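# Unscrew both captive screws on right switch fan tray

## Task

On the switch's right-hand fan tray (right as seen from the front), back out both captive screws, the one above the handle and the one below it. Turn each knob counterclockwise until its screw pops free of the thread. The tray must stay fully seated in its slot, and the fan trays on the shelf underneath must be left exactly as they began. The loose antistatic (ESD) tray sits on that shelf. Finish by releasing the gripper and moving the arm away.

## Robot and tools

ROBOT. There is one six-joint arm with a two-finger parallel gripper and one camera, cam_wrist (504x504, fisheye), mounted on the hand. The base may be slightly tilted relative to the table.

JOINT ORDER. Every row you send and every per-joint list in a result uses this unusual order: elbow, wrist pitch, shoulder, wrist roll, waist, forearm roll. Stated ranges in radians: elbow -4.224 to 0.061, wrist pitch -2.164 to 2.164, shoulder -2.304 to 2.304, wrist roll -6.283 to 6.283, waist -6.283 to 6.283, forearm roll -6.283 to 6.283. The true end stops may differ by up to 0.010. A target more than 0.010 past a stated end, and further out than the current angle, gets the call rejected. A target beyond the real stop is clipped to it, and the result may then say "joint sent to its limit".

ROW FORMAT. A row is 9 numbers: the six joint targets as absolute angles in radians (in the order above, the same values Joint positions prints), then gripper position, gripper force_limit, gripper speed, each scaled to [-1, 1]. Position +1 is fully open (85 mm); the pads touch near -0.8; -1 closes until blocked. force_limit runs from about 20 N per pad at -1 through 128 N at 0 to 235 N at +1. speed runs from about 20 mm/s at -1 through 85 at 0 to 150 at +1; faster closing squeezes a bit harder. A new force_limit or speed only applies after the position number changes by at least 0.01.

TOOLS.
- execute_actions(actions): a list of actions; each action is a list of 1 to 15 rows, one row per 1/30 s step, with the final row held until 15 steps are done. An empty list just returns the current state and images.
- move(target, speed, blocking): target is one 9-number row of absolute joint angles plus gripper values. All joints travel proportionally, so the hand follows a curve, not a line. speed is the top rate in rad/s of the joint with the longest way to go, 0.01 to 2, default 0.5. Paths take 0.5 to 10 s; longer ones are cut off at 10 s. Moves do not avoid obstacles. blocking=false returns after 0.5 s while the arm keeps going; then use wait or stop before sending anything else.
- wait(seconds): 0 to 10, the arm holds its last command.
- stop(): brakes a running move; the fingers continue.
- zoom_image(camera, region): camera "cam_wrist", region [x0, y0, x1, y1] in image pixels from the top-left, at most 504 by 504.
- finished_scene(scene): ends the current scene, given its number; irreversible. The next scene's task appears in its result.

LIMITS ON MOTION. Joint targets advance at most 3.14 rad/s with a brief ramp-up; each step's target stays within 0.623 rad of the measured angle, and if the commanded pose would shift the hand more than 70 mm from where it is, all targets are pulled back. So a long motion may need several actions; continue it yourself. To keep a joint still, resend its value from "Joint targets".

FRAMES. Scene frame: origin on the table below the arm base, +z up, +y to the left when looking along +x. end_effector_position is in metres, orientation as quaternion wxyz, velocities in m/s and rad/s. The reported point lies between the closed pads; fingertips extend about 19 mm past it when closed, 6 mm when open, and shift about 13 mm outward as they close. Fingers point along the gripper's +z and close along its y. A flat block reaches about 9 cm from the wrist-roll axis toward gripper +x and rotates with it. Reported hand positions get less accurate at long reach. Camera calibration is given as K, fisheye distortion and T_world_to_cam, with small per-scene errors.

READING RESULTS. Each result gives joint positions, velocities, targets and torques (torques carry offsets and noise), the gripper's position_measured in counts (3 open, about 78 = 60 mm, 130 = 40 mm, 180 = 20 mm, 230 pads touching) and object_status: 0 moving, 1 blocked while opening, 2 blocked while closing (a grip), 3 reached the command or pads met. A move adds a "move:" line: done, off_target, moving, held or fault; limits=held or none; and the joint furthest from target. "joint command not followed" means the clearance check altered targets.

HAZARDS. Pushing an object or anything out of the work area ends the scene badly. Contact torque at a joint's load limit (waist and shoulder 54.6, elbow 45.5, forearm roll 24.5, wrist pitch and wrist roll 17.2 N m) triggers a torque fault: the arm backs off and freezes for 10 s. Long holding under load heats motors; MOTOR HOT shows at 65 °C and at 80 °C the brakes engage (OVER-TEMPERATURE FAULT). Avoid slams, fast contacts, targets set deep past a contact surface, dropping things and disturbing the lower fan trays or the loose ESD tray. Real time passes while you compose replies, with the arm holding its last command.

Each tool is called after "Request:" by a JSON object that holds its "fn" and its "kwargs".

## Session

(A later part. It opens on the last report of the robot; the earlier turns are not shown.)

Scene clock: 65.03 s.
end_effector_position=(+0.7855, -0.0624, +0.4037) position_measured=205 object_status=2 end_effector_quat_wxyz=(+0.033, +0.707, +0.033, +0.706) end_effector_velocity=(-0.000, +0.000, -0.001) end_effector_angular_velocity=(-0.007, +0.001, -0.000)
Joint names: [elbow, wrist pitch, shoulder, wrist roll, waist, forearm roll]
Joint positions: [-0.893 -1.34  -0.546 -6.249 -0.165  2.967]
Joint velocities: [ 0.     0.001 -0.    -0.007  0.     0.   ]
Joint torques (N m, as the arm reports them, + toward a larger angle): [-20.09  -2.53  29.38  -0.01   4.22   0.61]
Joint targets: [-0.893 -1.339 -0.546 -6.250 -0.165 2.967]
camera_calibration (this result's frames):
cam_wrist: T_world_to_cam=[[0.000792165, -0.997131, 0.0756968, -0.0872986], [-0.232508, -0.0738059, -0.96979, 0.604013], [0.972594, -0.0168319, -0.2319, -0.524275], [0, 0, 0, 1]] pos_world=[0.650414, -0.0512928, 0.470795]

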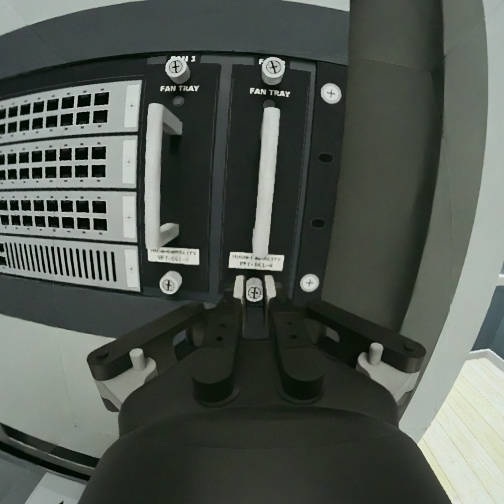

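No slip, and the knob followed the gripper. I'll release, unwind the wrist, and check.

Request:
{"fn": "execute_actions", "kwargs": {"actions": [[[-0.89345, -1.33926, -0.54650, -6.25, -0.16528, 2.96735, -0.38, -0.3, 0], [-0.89345, -1.33926, -0.54650, -6.25, -0.16528, 2.96735, -0.38, -0.3, 0], [-0.89345, -1.33926, -0.54650, -6.25, -0.16528, 2.96735, -0.38, -0.3, 0], [-0.89345, -1.33926, -0.54650, -6.25, -0.16528, 2.96735, -0.38, -0.3, 0], [-0.89345, -1.33926, -0.54650, -6.25, -0.16528, 2.96735, -0.38, -0.3, 0], [-0.89345, -1.33926, -0.54650, -6.25, -0.16528, 2.96735, -0.38, -0.3, 0], [-0.89345, -1.33926, -0.54650, -6.25, -0.16528, 2.96735, -0.38, -0.3, 0], [-0.89345, -1.33926, -0.54650, 6.25, -0.16528, 2.96735, -0.38, -0.3, 0]], [[-0.89345, -1.33926, -0.54650, 6.25, -0.16528, 2.96735, -0.38, -0.3, 0]], [[-0.89345, -1.33926, -0.54650, 6.25, -0.16528, 2.96735, -0.38, -0.3, 0]], [[-0.89345, -1.33926, -0.54650, 6.25, -0.16528, 2.96735, -0.38, -0.3, 0]], [[-0.89345, -1.33926, -0.54650, 6.25, -0.16528, 2.96735, -0.38, -0.3, 0]], [[-0.89345, -1.33926, -0.54650, 6.25, -0.16528, 2.96735, -0.38, -0.3, 0]], [[-0.89345, -1.33926, -0.54650, 6.25, -0.16528, 2.96735, -0.38, -0.3, 0]], [[-0.89345, -1.33926, -0.54650, 6.25, -0.16528, 2.96735, -0.38, -0.3, 0]], [[-0.89345, -1.33926, -0.54650, 6.25, -0.16528, 2.96735, -0.38, -0.3, 0]], [[-0.89345, -1.33926, -0.54650, 6.25, -0.16528, 2.96735, -0.38, -0.3, 0]]]}}

Request:
{"fn": "zoom_image", "kwargs": {"camera": "cam_wrist", "region": [190, 230, 330, 360]}}

Scene clock: 70.83 s.
end_effector_position=(+0.7855, -0.0625, +0.4036) position_measured=177 object_status=3 end_effector_quat_wxyz=(+0.057, +0.705, +0.058, +0.704) end_effector_velocity=(+0.000, +0.000, -0.000) end_effector_angular_velocity=(+0.025, +0.000, +0.001)
Joint names: [elbow, wrist pitch, shoulder, wrist roll, waist, forearm roll]
Joint positions: [-0.893 -1.339 -0.547  6.248 -0.165  2.967]
Joint velocities: [-0.     0.    -0.     0.025 -0.    -0.001]
Joint torques (N m, as the arm reports them, + toward a larger angle): [-21.59  -2.21  30.35   0.15  -2.23   1.55]
Joint targets: [-0.893 -1.339 -0.546 6.250 -0.165 2.967]
camera_calibration (this result's frames):
cam_wrist: T_world_to_cam=[[0.000815338, -0.989464, 0.14478, -0.114747], [-0.232742, -0.140992, -0.962264, 0.596857], [0.972538, -0.0329118, -0.230405, -0.525858], [0, 0, 0, 1]] pos_world=[0.650424, -0.0466933, 0.469787]

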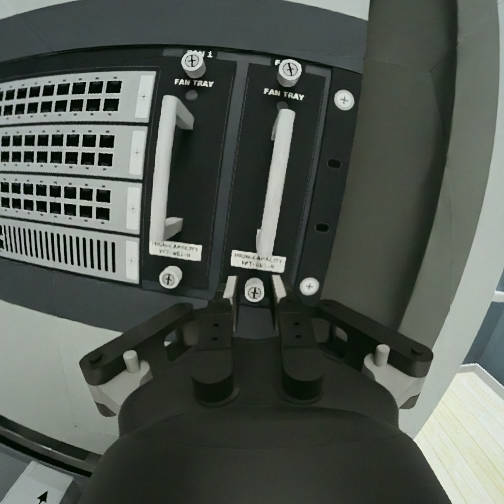

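Region (190, 230, 330, 360) of cam_wrist's 504x504 image, scaled by 3.600, with more detail than that image has; it fills the top 468 rows of this view, and the rest is white.

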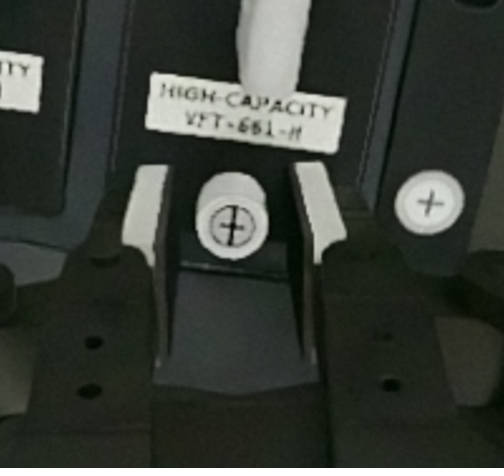

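Still centred. I'll regrip and run the second sweep, then release to check for spring-out.

Request:
{"fn": "execute_actions", "kwargs": {"actions": [[[-0.89345, -1.33926, -0.54650, 6.25, -0.16528, 2.96735, -1, -0.3, -0.3]], [[-0.89345, -1.33926, -0.54650, 6.25, -0.16528, 2.96735, -1, -0.3, -0.3]], [[-0.89295, -1.33951, -0.54625, 4.85, -0.16534, 2.96730, -1, -0.3, -0.3]], [[-0.89245, -1.33976, -0.54600, 3.45, -0.16540, 2.96725, -1, -0.3, -0.3]], [[-0.89195, -1.34001, -0.54575, 2.05, -0.16546, 2.96720, -1, -0.3, -0.3]], [[-0.89145, -1.34026, -0.54550, 0.65, -0.16552, 2.96715, -1, -0.3, -0.3]], [[-0.89095, -1.34051, -0.54525, -0.75, -0.16558, 2.96710, -1, -0.3, -0.3]], [[-0.89045, -1.34076, -0.54500, -2.15, -0.16564, 2.96705, -1, -0.3, -0.3]], [[-0.88995, -1.34101, -0.54475, -3.55, -0.16570, 2.96700, -1, -0.3, -0.3]], [[-0.88945, -1.34126, -0.54450, -4.95, -0.16576, 2.96695, -1, -0.3, -0.3]], [[-0.88895, -1.34151, -0.54425, -6.25, -0.16582, 2.96690, -1, -0.3, -0.3]], [[-0.88895, -1.34151, -0.54425, -6.25, -0.16582, 2.96690, -1, -0.3, -0.3]], [[-0.88895, -1.34151, -0.54425, -6.25, -0.16582, 2.96690, -0.38, -0.3, 0]], [[-0.88895, -1.34151, -0.54425, -6.25, -0.16582, 2.96690, -0.38, -0.3, 0]]]}}

Request:
{"fn": "zoom_image", "kwargs": {"camera": "cam_wrist", "region": [190, 230, 330, 360]}}

Scene clock: 78.73 s.
end_effector_position=(+0.7839, -0.0625, +0.4036) position_measured=177 object_status=3 end_effector_quat_wxyz=(+0.033, +0.707, +0.033, +0.706) end_effector_velocity=(-0.000, +0.000, -0.000) end_effector_angular_velocity=(+0.000, +0.002, +0.001)
Joint names: [elbow, wrist pitch, shoulder, wrist roll, waist, forearm roll]
Joint positions: [-0.889 -1.342 -0.544 -6.25  -0.166  2.967]
Joint velocities: [ 0.     0.001  0.     0.     0.    -0.   ]
Joint torques (N m, as the arm reports them, + toward a larger angle): [-20.68  -2.34  29.8    0.19  -1.34   1.1 ]
Joint targets: [-0.889 -1.342 -0.544 -6.250 -0.166 2.967]
camera_calibration (this result's frames):
cam_wrist: T_world_to_cam=[[0.000714078, -0.997091, 0.0762111, -0.0874735], [-0.232792, -0.074283, -0.969685, 0.603684], [0.972526, -0.0170489, -0.232168, -0.522621], [0, 0, 0, 1]] pos_world=[0.648858, -0.0512857, 0.470715]

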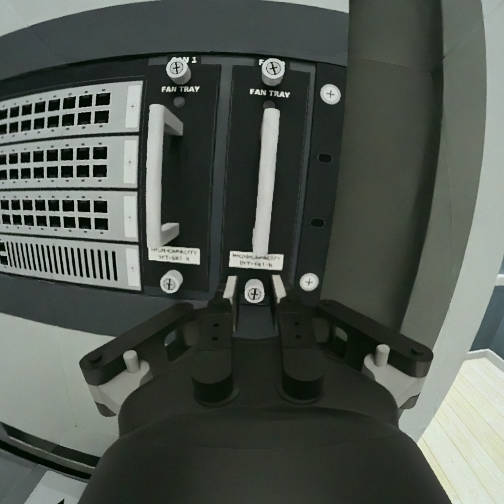

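Region (190, 230, 330, 360) of cam_wrist's 504x504 image, scaled by 3.600, with more detail than that image has; it fills the top 468 rows of this view, and the rest is white.

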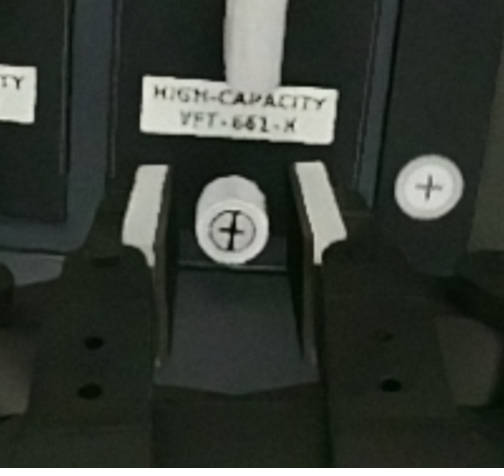

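The knob moved about 2 mm outward on release, which matches a spring-out. I'll back straight away and verify from a distance.

Request:
{"fn": "move", "kwargs": {"target": [-0.63208, -1.46936, -0.41551, -6.25, -0.20598, 2.93050, -0.38, -0.3, 0], "speed": 0.3}}

Request:
{"fn": "zoom_image", "kwargs": {"camera": "cam_wrist", "region": [150, 80, 350, 300]}}

Scene clock: 81.50 s.
end_effector_position=(+0.6902, -0.0625, +0.4037) position_measured=177 object_status=3 end_effector_quat_wxyz=(+0.028, +0.707, +0.028, +0.706) end_effector_velocity=(-0.001, -0.001, -0.000) end_effector_angular_velocity=(+0.000, +0.000, -0.002)
Joint names: [elbow, wrist pitch, shoulder, wrist roll, waist, forearm roll]
Joint positions: [-0.632 -1.469 -0.416 -6.25  -0.206  2.931]
Joint velocities: [ 0.003 -0.001  0.001 -0.    -0.002 -0.   ]
Joint torques (N m, as the arm reports them, + toward a larger angle): [-17.14  -2.19  22.94  -0.03   0.54   2.21]
Joint targets: [-0.632 -1.469 -0.416 -6.250 -0.206 2.931]
move: done; limits=none; farthest joint: the waist, 0.000 radians from its target (0.040 radians at the start)
camera_calibration (this result's frames):
cam_wrist: T_world_to_cam=[[0.000729356, -0.998047, 0.0624621, -0.0819883], [-0.232725, -0.0609165, -0.970633, 0.583127], [0.972542, -0.0138286, -0.232315, -0.431188], [0, 0, 0, 1]] pos_world=[0.555117, -0.0522688, 0.470952]

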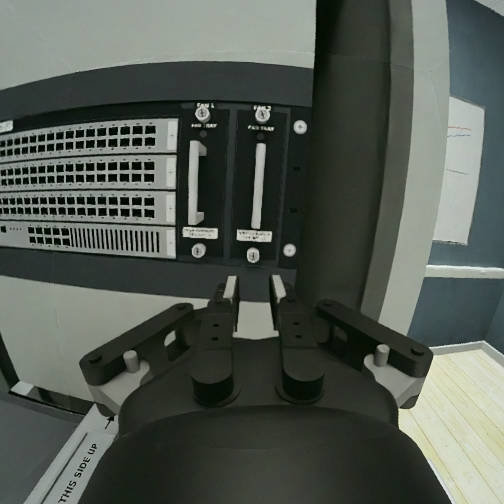

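Region (150, 80, 350, 300) of cam_wrist's 504x504 image, scaled by 2.291, with more detail than that image has; it fills the left 458 columns of this view, and the rest is white.

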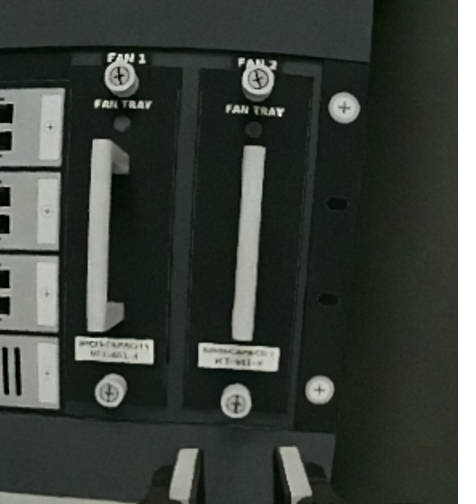

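Both FAN 2 knobs now sit further out than FAN 1's, the tray is still flush in its slot, and the gripper is about 10 cm clear. Ending the scene.

Request:
{"fn": "finished_scene", "kwargs": {"scene": 2}}

The scene is finished: the task was done.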